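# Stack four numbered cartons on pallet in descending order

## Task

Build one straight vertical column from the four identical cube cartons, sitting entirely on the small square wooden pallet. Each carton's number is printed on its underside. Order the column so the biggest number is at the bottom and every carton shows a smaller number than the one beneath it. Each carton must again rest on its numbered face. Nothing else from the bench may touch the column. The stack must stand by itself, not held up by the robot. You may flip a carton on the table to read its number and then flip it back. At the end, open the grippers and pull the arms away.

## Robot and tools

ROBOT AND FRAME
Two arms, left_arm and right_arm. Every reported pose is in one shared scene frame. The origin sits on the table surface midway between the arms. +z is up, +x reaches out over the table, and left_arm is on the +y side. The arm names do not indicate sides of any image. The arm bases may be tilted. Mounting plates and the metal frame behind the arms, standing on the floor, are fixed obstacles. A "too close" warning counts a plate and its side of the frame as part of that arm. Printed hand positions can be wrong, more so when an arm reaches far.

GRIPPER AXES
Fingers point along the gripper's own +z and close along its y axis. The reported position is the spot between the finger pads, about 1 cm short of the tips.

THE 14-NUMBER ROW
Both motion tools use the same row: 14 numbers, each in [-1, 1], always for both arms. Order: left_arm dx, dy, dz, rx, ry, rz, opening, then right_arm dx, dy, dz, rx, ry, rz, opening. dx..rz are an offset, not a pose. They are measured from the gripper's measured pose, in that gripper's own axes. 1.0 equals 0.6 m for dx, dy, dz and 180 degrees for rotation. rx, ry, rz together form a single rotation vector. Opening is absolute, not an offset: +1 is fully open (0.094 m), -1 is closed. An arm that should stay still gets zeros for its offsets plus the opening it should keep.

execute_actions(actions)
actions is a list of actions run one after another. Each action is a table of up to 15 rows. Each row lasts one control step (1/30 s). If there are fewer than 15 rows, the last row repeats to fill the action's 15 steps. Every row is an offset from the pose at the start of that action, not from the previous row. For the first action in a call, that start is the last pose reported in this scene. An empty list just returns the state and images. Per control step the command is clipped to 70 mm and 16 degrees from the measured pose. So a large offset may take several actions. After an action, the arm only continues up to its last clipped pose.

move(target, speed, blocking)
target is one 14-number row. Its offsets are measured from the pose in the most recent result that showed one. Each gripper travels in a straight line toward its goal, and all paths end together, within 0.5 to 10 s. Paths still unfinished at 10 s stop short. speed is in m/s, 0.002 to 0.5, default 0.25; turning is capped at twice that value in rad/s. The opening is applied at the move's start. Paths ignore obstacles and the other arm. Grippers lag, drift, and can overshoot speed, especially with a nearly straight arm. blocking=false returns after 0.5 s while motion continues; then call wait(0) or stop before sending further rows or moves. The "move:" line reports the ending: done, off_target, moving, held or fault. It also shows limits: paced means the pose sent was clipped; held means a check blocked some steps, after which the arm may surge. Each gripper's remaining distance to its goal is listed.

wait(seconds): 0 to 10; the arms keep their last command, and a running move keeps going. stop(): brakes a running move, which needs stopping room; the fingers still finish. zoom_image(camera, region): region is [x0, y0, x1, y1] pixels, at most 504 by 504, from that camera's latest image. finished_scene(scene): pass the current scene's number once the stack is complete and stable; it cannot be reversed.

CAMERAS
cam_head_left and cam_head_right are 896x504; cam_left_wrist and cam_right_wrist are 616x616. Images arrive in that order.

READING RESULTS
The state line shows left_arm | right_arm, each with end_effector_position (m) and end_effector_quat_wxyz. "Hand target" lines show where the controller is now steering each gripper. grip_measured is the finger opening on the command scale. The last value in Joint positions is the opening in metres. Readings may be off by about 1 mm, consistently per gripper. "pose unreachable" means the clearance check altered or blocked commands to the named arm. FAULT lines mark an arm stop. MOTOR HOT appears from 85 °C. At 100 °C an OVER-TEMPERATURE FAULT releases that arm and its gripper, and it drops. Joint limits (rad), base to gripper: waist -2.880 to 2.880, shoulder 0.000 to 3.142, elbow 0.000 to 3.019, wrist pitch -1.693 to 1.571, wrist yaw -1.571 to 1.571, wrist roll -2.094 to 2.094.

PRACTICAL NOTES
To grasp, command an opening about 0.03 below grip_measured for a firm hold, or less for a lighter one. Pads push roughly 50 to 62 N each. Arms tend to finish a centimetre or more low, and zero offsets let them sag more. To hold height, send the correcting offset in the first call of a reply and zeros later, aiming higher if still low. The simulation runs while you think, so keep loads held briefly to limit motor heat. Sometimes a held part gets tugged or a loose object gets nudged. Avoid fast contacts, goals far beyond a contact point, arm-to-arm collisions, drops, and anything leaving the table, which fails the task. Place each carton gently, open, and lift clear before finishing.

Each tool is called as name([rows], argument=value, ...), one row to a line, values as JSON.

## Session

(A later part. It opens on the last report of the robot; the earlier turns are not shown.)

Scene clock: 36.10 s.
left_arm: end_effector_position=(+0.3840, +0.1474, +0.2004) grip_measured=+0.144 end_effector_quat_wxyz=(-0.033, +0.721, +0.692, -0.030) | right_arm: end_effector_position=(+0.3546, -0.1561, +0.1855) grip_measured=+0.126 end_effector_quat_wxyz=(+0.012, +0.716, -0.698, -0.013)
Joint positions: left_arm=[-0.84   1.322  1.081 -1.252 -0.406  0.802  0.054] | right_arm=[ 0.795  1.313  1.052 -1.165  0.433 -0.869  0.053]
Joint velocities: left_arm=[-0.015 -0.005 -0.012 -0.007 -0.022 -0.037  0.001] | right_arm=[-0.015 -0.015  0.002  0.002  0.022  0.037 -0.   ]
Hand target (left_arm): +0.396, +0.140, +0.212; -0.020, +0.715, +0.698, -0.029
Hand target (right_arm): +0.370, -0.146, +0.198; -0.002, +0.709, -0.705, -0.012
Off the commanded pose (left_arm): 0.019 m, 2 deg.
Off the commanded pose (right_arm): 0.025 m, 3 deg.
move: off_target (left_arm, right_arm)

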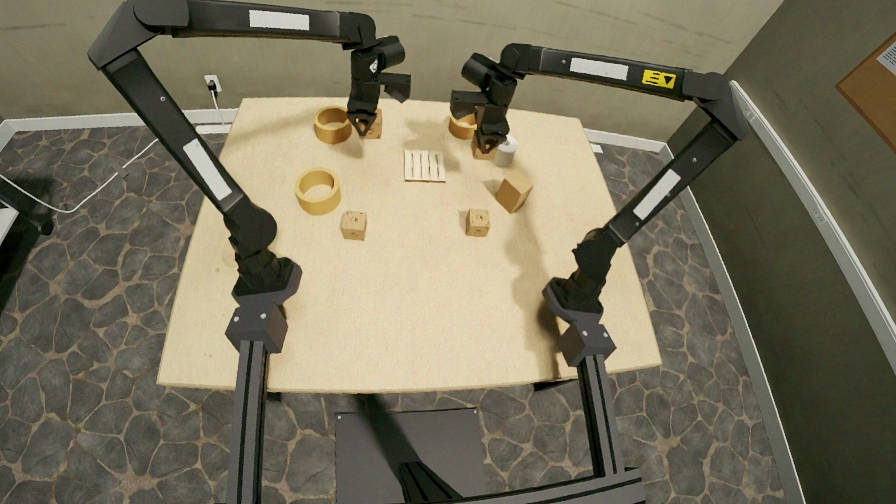

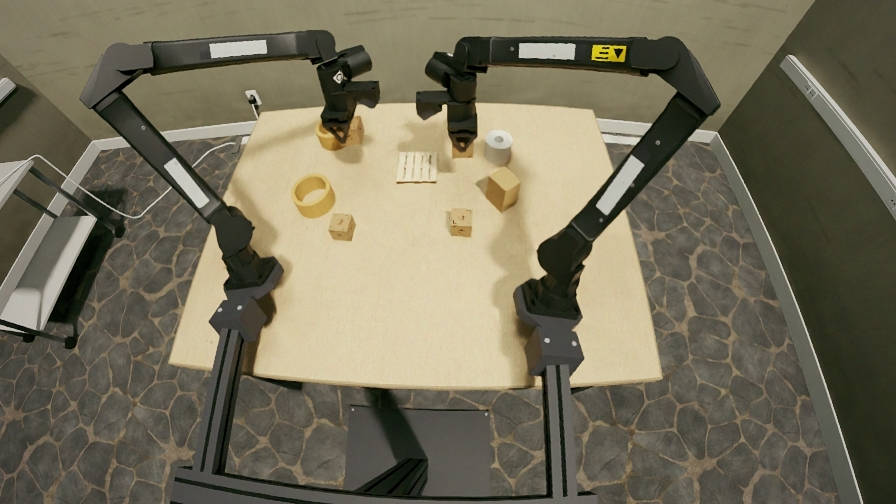

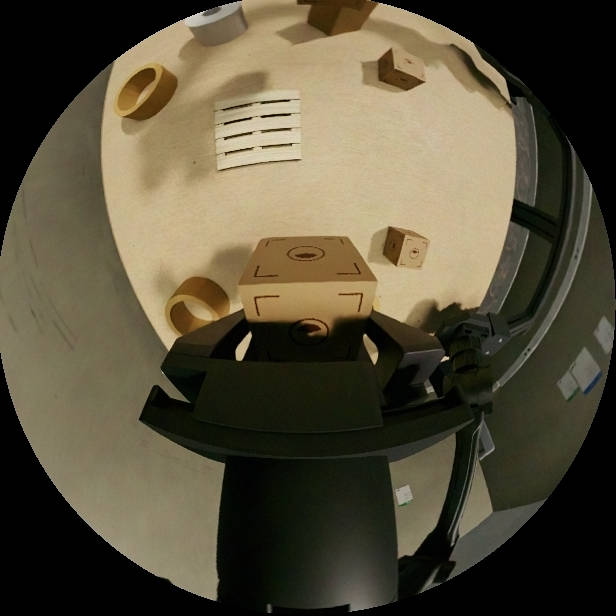

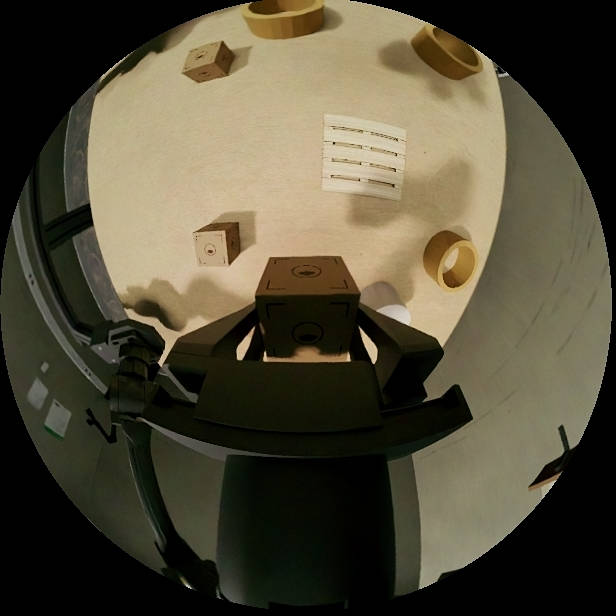

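move(target=[0.12,0,-0.02,-0.02,0,0,0.09,-0.127,0.108,0.25,0.015,0,0,0.08], speed=0.2)

move(target=[0,0,0,0,0,0,0.09,0,0,0.02,0,0,0,0.08], speed=0.05)

Scene clock: 37.77 s.
left_arm: end_effector_position=(+0.3822, +0.2173, +0.2067) grip_measured=+0.144 end_effector_quat_wxyz=(-0.023, +0.723, +0.691, -0.012) | right_arm: end_effector_position=(+0.2897, -0.0882, +0.0378) grip_measured=+0.126 end_effector_quat_wxyz=(-0.001, +0.717, -0.697, +0.003)
Joint positions: left_arm=[-0.729  1.148  0.978 -1.251 -0.428  0.935  0.054] | right_arm=[ 0.856  1.617  0.847 -0.654  0.474 -0.82   0.053]
Joint velocities: left_arm=[-0.005 -0.005  0.012  0.007 -0.037 -0.022  0.   ] | right_arm=[-0.005 -0.015  0.002 -0.007 -0.051 -0.066 -0.   ]
Hand target (left_arm): +0.388, +0.219, +0.212; -0.011, +0.722, +0.692, -0.009
Hand target (right_arm): +0.286, -0.083, +0.037; -0.004, +0.716, -0.698, +0.004
Off the commanded pose (left_arm): 0.009 m, 2 deg.
Off the commanded pose (right_arm): 0.010 m, 0 deg.
move: done

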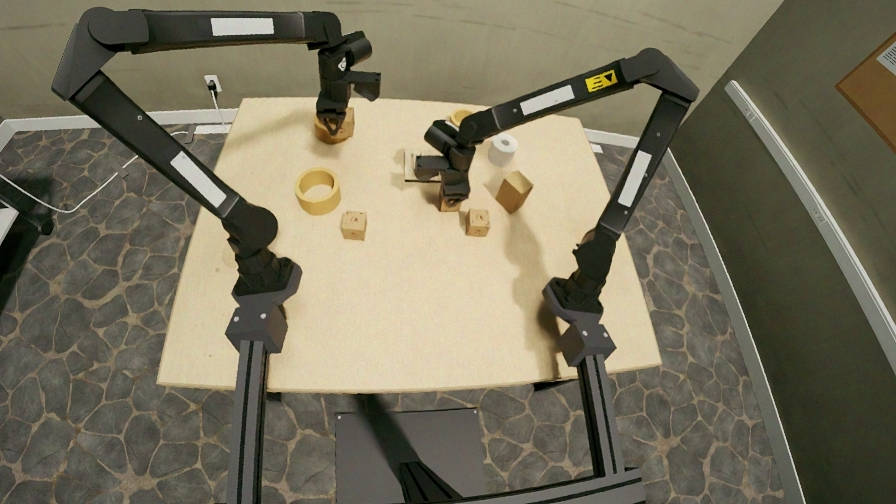

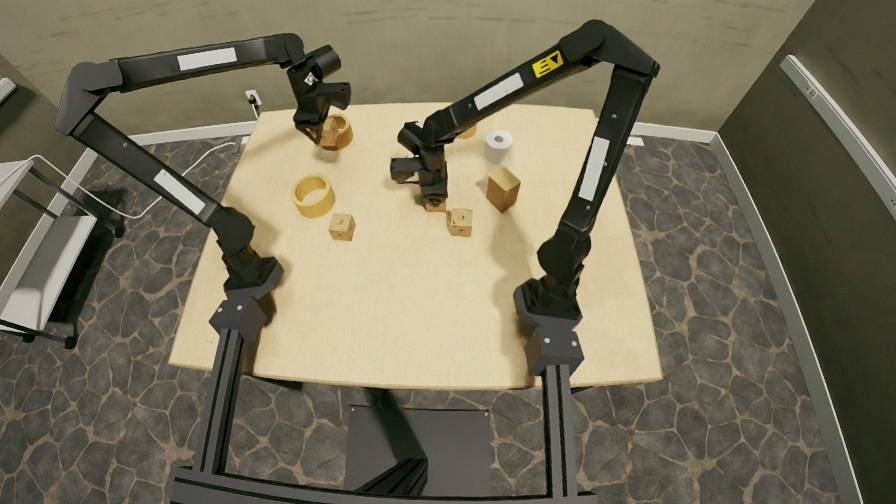

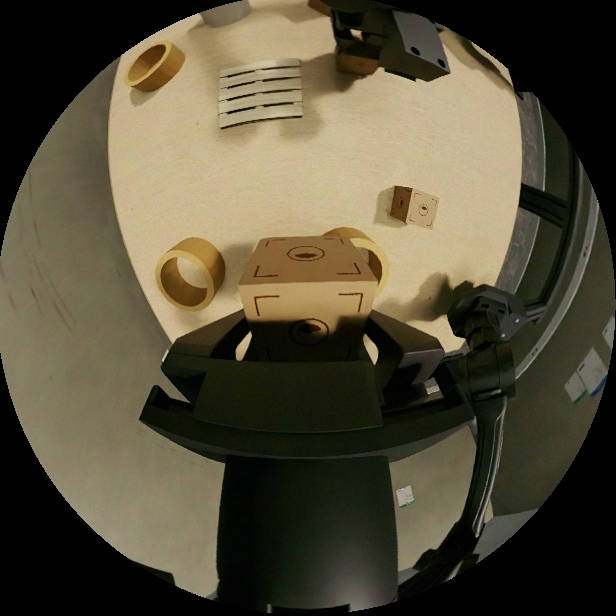

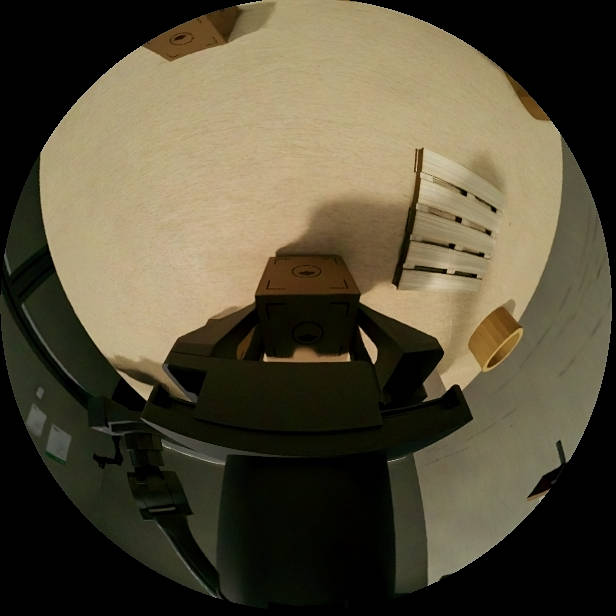

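Scene clock: 38.47 s.
left_arm: end_effector_position=(+0.3804, +0.2178, +0.2053) grip_measured=+0.144 end_effector_quat_wxyz=(-0.025, +0.723, +0.690, -0.012) | right_arm: end_effector_position=(+0.2940, -0.0837, +0.0376) grip_measured=+0.126 end_effector_quat_wxyz=(-0.013, +0.713, -0.701, +0.004)
Joint positions: left_arm=[-0.729  1.148  0.974 -1.251 -0.428  0.935  0.054] | right_arm=[ 0.856  1.617  0.847 -0.626  0.474 -0.821  0.053]
Joint velocities: left_arm=[-0.005  0.005  0.002 -0.002  0.037 -0.051  0.   ] | right_arm=[-0.005 -0.005 -0.007 -0.002  0.051  0.037  0.   ]
Hand target (left_arm): +0.382, +0.217, +0.207; -0.024, +0.723, +0.691, -0.012
Hand target (right_arm): +0.290, -0.088, +0.026; -0.001, +0.717, -0.697, +0.003
Off the commanded pose (left_arm): 0.002 m, 0 deg.
Off the commanded pose (right_arm): 0.013 m, 2 deg.
move: off_target (right_arm)

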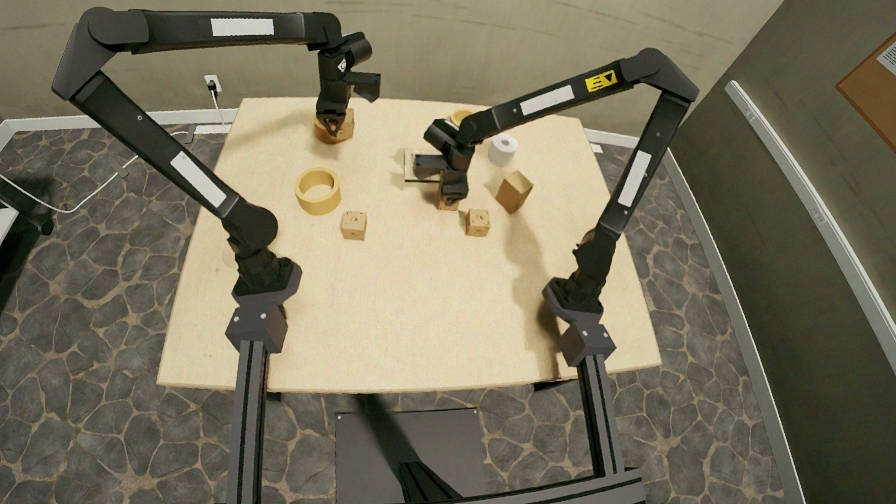

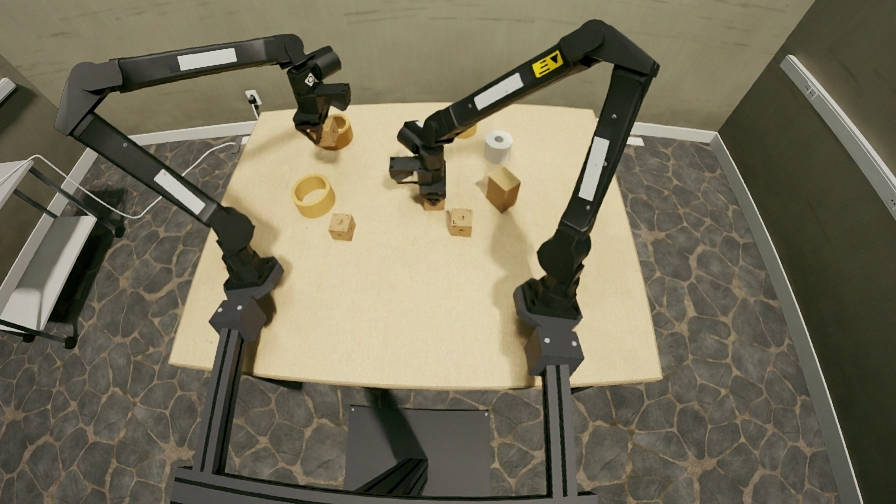

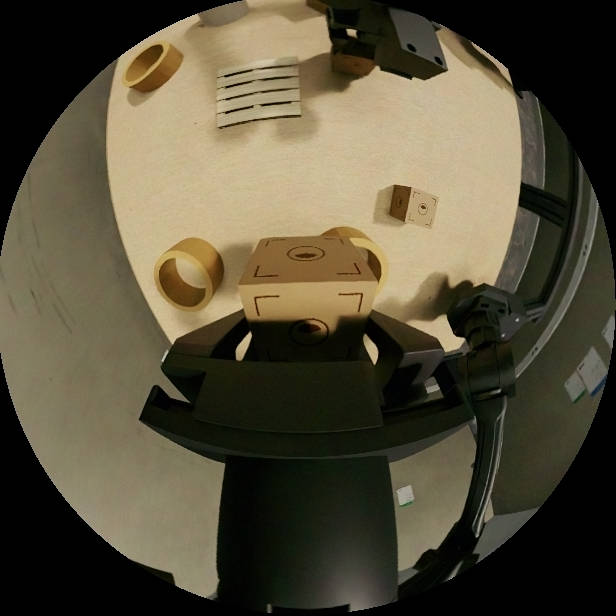

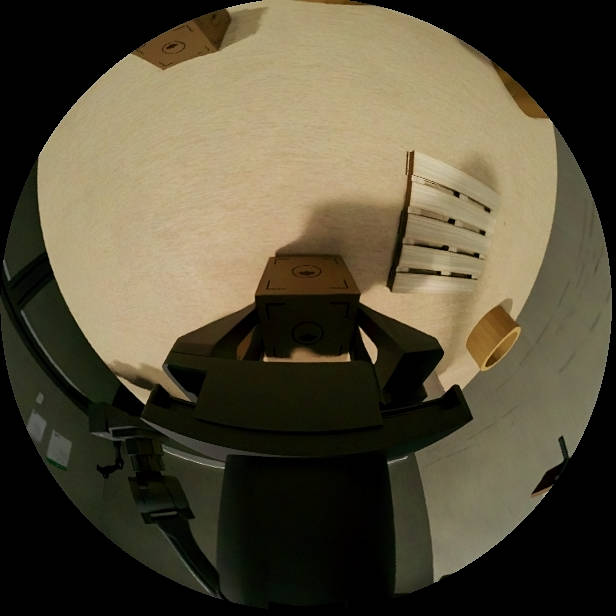

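move(target=[0,0,0,0,0,0,0.09,0,0,0,0,0,0,1])

move(target=[0,0,0,0,0,0,0.09,0,0,-0.11,0,0,0,1])

move(target=[0,0,0,0,0,0,0.09,0.13,0.125,0,0,0.008,0,1])

Scene clock: 39.43 s.
left_arm: end_effector_position=(+0.3788, +0.2183, +0.2040) grip_measured=+0.144 end_effector_quat_wxyz=(-0.027, +0.724, +0.689, -0.013) | right_arm: end_effector_position=(+0.2939, -0.0837, +0.0375) grip_measured=+1.000 end_effector_quat_wxyz=(-0.013, +0.713, -0.701, +0.004)
Joint positions: left_arm=[-0.729  1.148  0.97  -1.251 -0.428  0.935  0.054] | right_arm=[ 0.856  1.618  0.847 -0.626  0.474 -0.821  0.094]
Joint velocities: left_arm=[-0.015 -0.005 -0.002 -0.007  0.037  0.037 -0.   ] | right_arm=[-0.005 -0.005 -0.002  0.007 -0.037 -0.037  0.   ]
Hand target (left_arm): +0.380, +0.218, +0.205; -0.025, +0.723, +0.690, -0.012
Hand target (right_arm): +0.294, -0.084, +0.038; -0.013, +0.713, -0.701, +0.004
Off the commanded pose (left_arm): 0.002 m, 0 deg.
Off the commanded pose (right_arm): 0.000 m, 0 deg.
move: done

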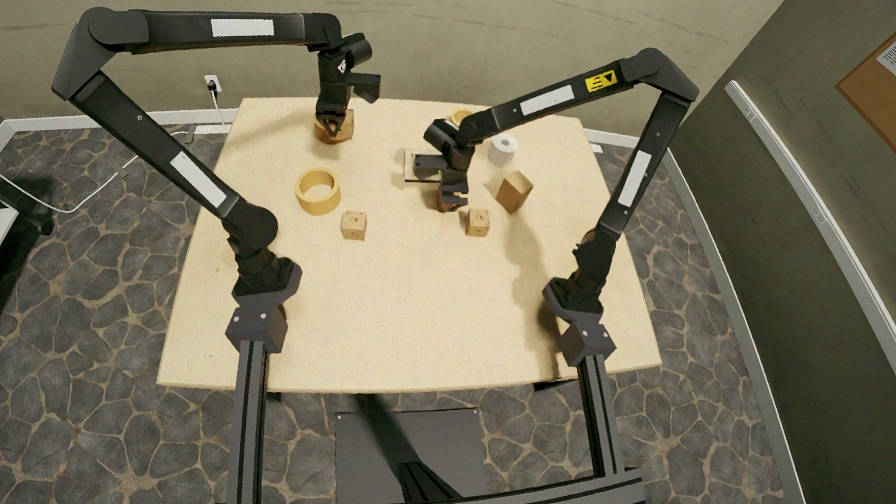

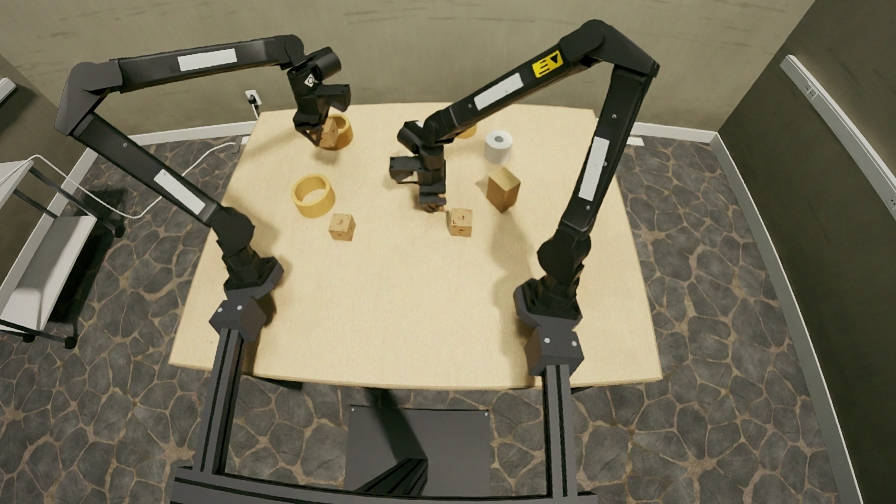

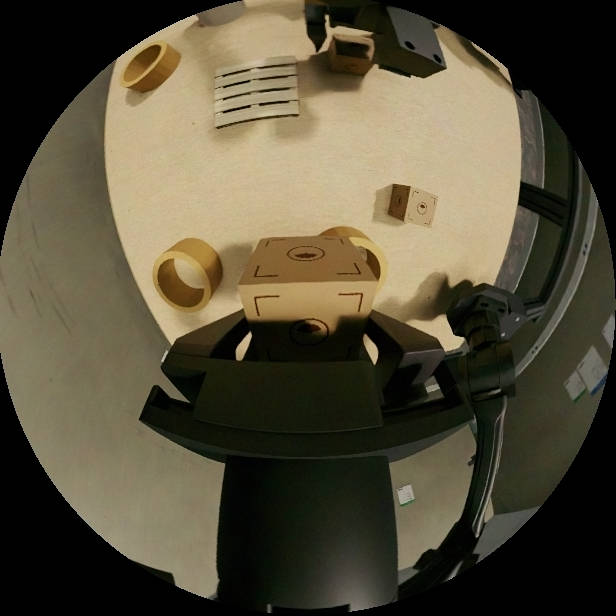

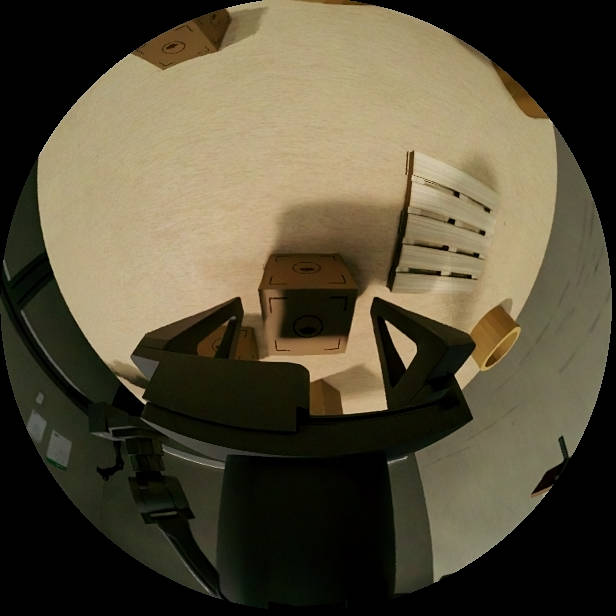

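Scene clock: 40.23 s.
left_arm: end_effector_position=(+0.3770, +0.2188, +0.2026) grip_measured=+0.144 end_effector_quat_wxyz=(-0.029, +0.724, +0.689, -0.013) | right_arm: end_effector_position=(+0.2785, -0.0949, +0.0917) grip_measured=+1.000 end_effector_quat_wxyz=(+0.003, +0.722, -0.692, +0.004)
Joint positions: left_arm=[-0.729  1.148  0.965 -1.251 -0.428  0.935  0.054] | right_arm=[ 0.928  1.497  0.856 -0.829  0.485 -0.749  0.094]
Joint velocities: left_arm=[-0.005 -0.005  0.007 -0.007  0.037  0.051 -0.   ] | right_arm=[-0.005 -0.015 -0.002  0.007 -0.081  0.007  0.   ]
Hand target (left_arm): +0.379, +0.218, +0.204; -0.027, +0.724, +0.689, -0.013
Hand target (right_arm): +0.291, -0.085, +0.103; -0.013, +0.713, -0.701, +0.004
Off the commanded pose (left_arm): 0.002 m, 0 deg.
Off the commanded pose (right_arm): 0.021 m, 2 deg.
move: off_target (right_arm)

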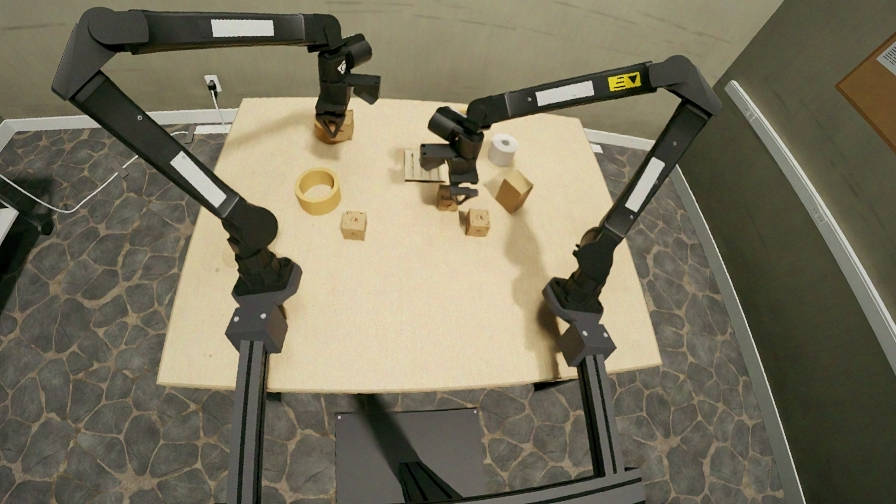

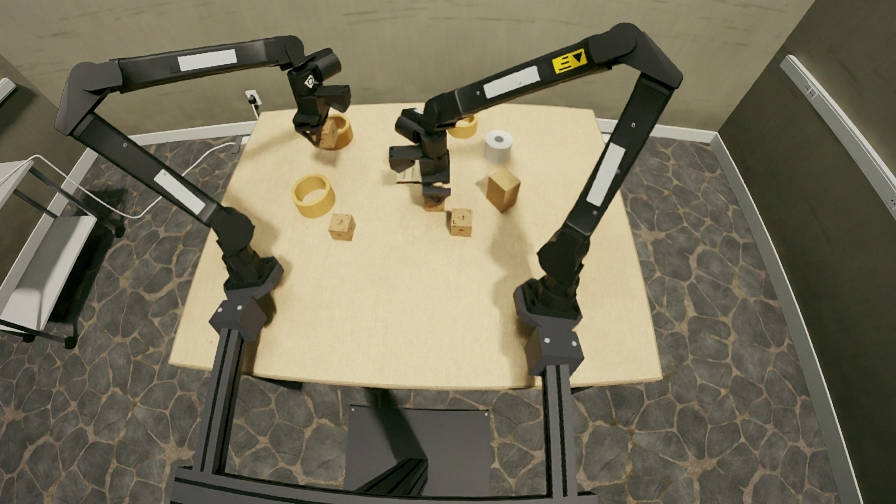

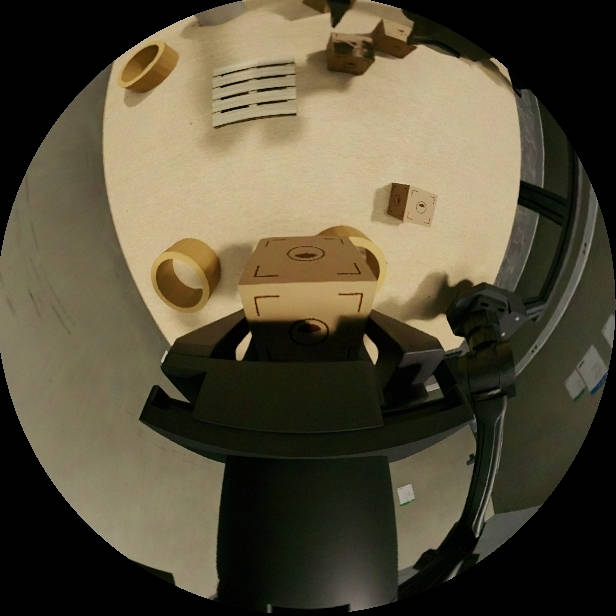

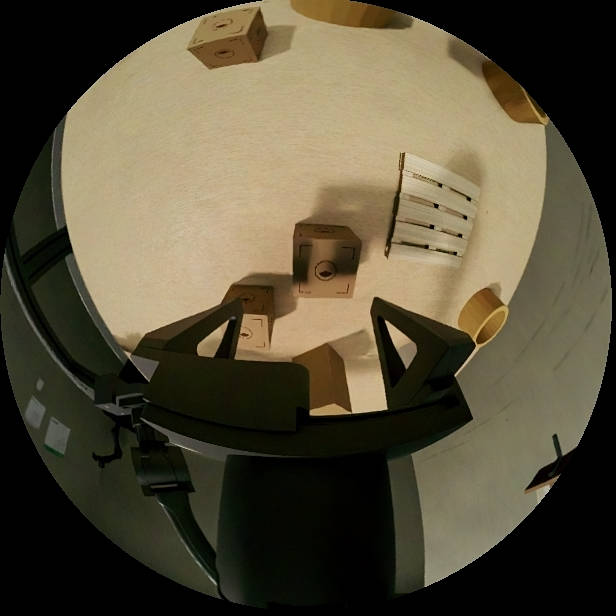

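Scene clock: 41.03 s.
left_arm: end_effector_position=(+0.3754, +0.2193, +0.2014) grip_measured=+0.144 end_effector_quat_wxyz=(-0.031, +0.725, +0.688, -0.013) | right_arm: end_effector_position=(+0.2073, -0.1776, +0.0880) grip_measured=+1.000 end_effector_quat_wxyz=(+0.017, +0.724, -0.690, +0.013)
Joint positions: left_arm=[-0.729  1.148  0.961 -1.251 -0.428  0.935  0.054] | right_arm=[ 0.931  1.265  0.576 -0.815  0.501 -0.735  0.094]
Joint velocities: left_arm=[-0.015 -0.015 -0.002  0.007  0.007  0.051  0.   ] | right_arm=[-0.024 -0.015  0.027  0.007 -0.007  0.037  0.   ]
Hand target (left_arm): +0.377, +0.219, +0.203; -0.029, +0.724, +0.689, -0.013
Hand target (right_arm): +0.206, -0.176, +0.091; +0.012, +0.722, -0.692, +0.013
Off the commanded pose (left_arm): 0.002 m, 0 deg.
Off the commanded pose (right_arm): 0.005 m, 1 deg.
move: done

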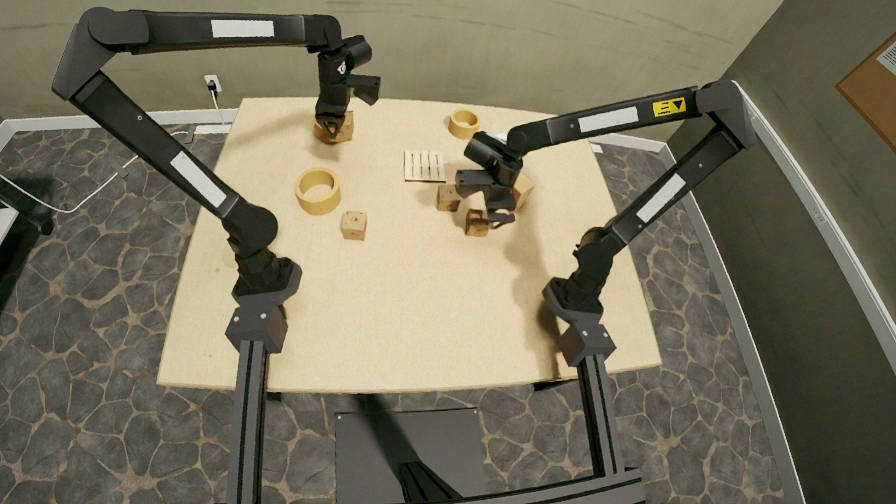

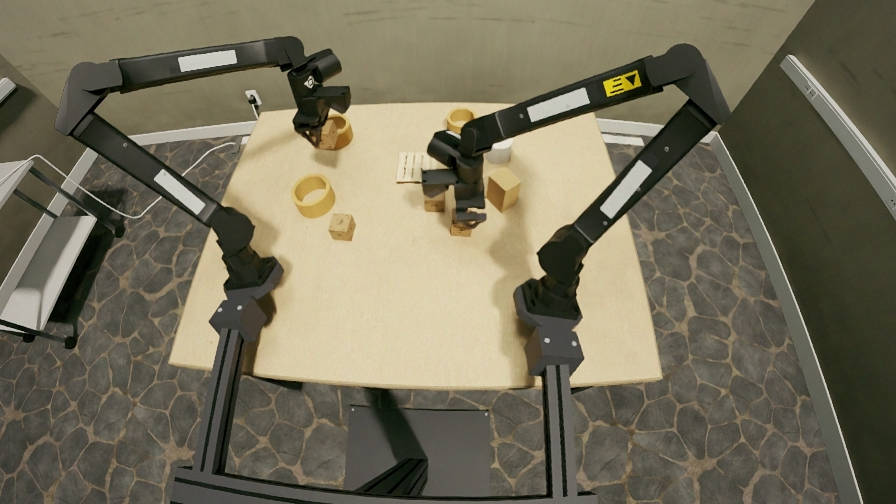

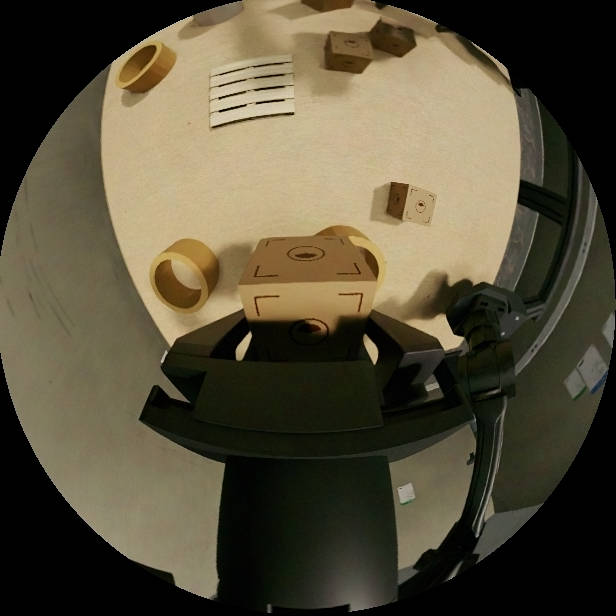

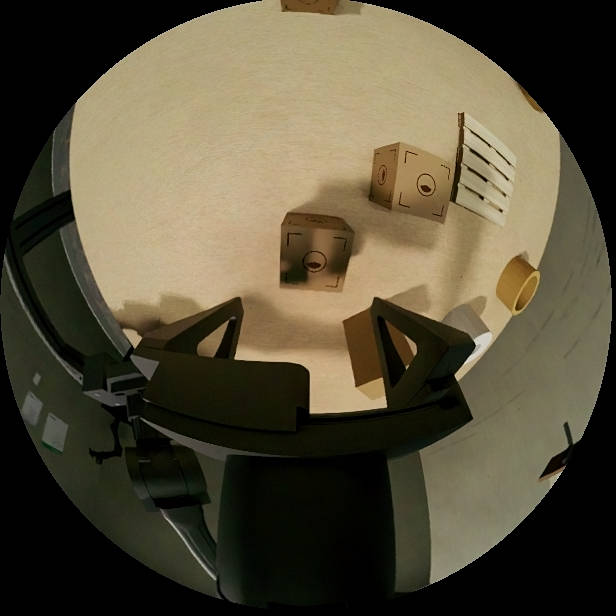

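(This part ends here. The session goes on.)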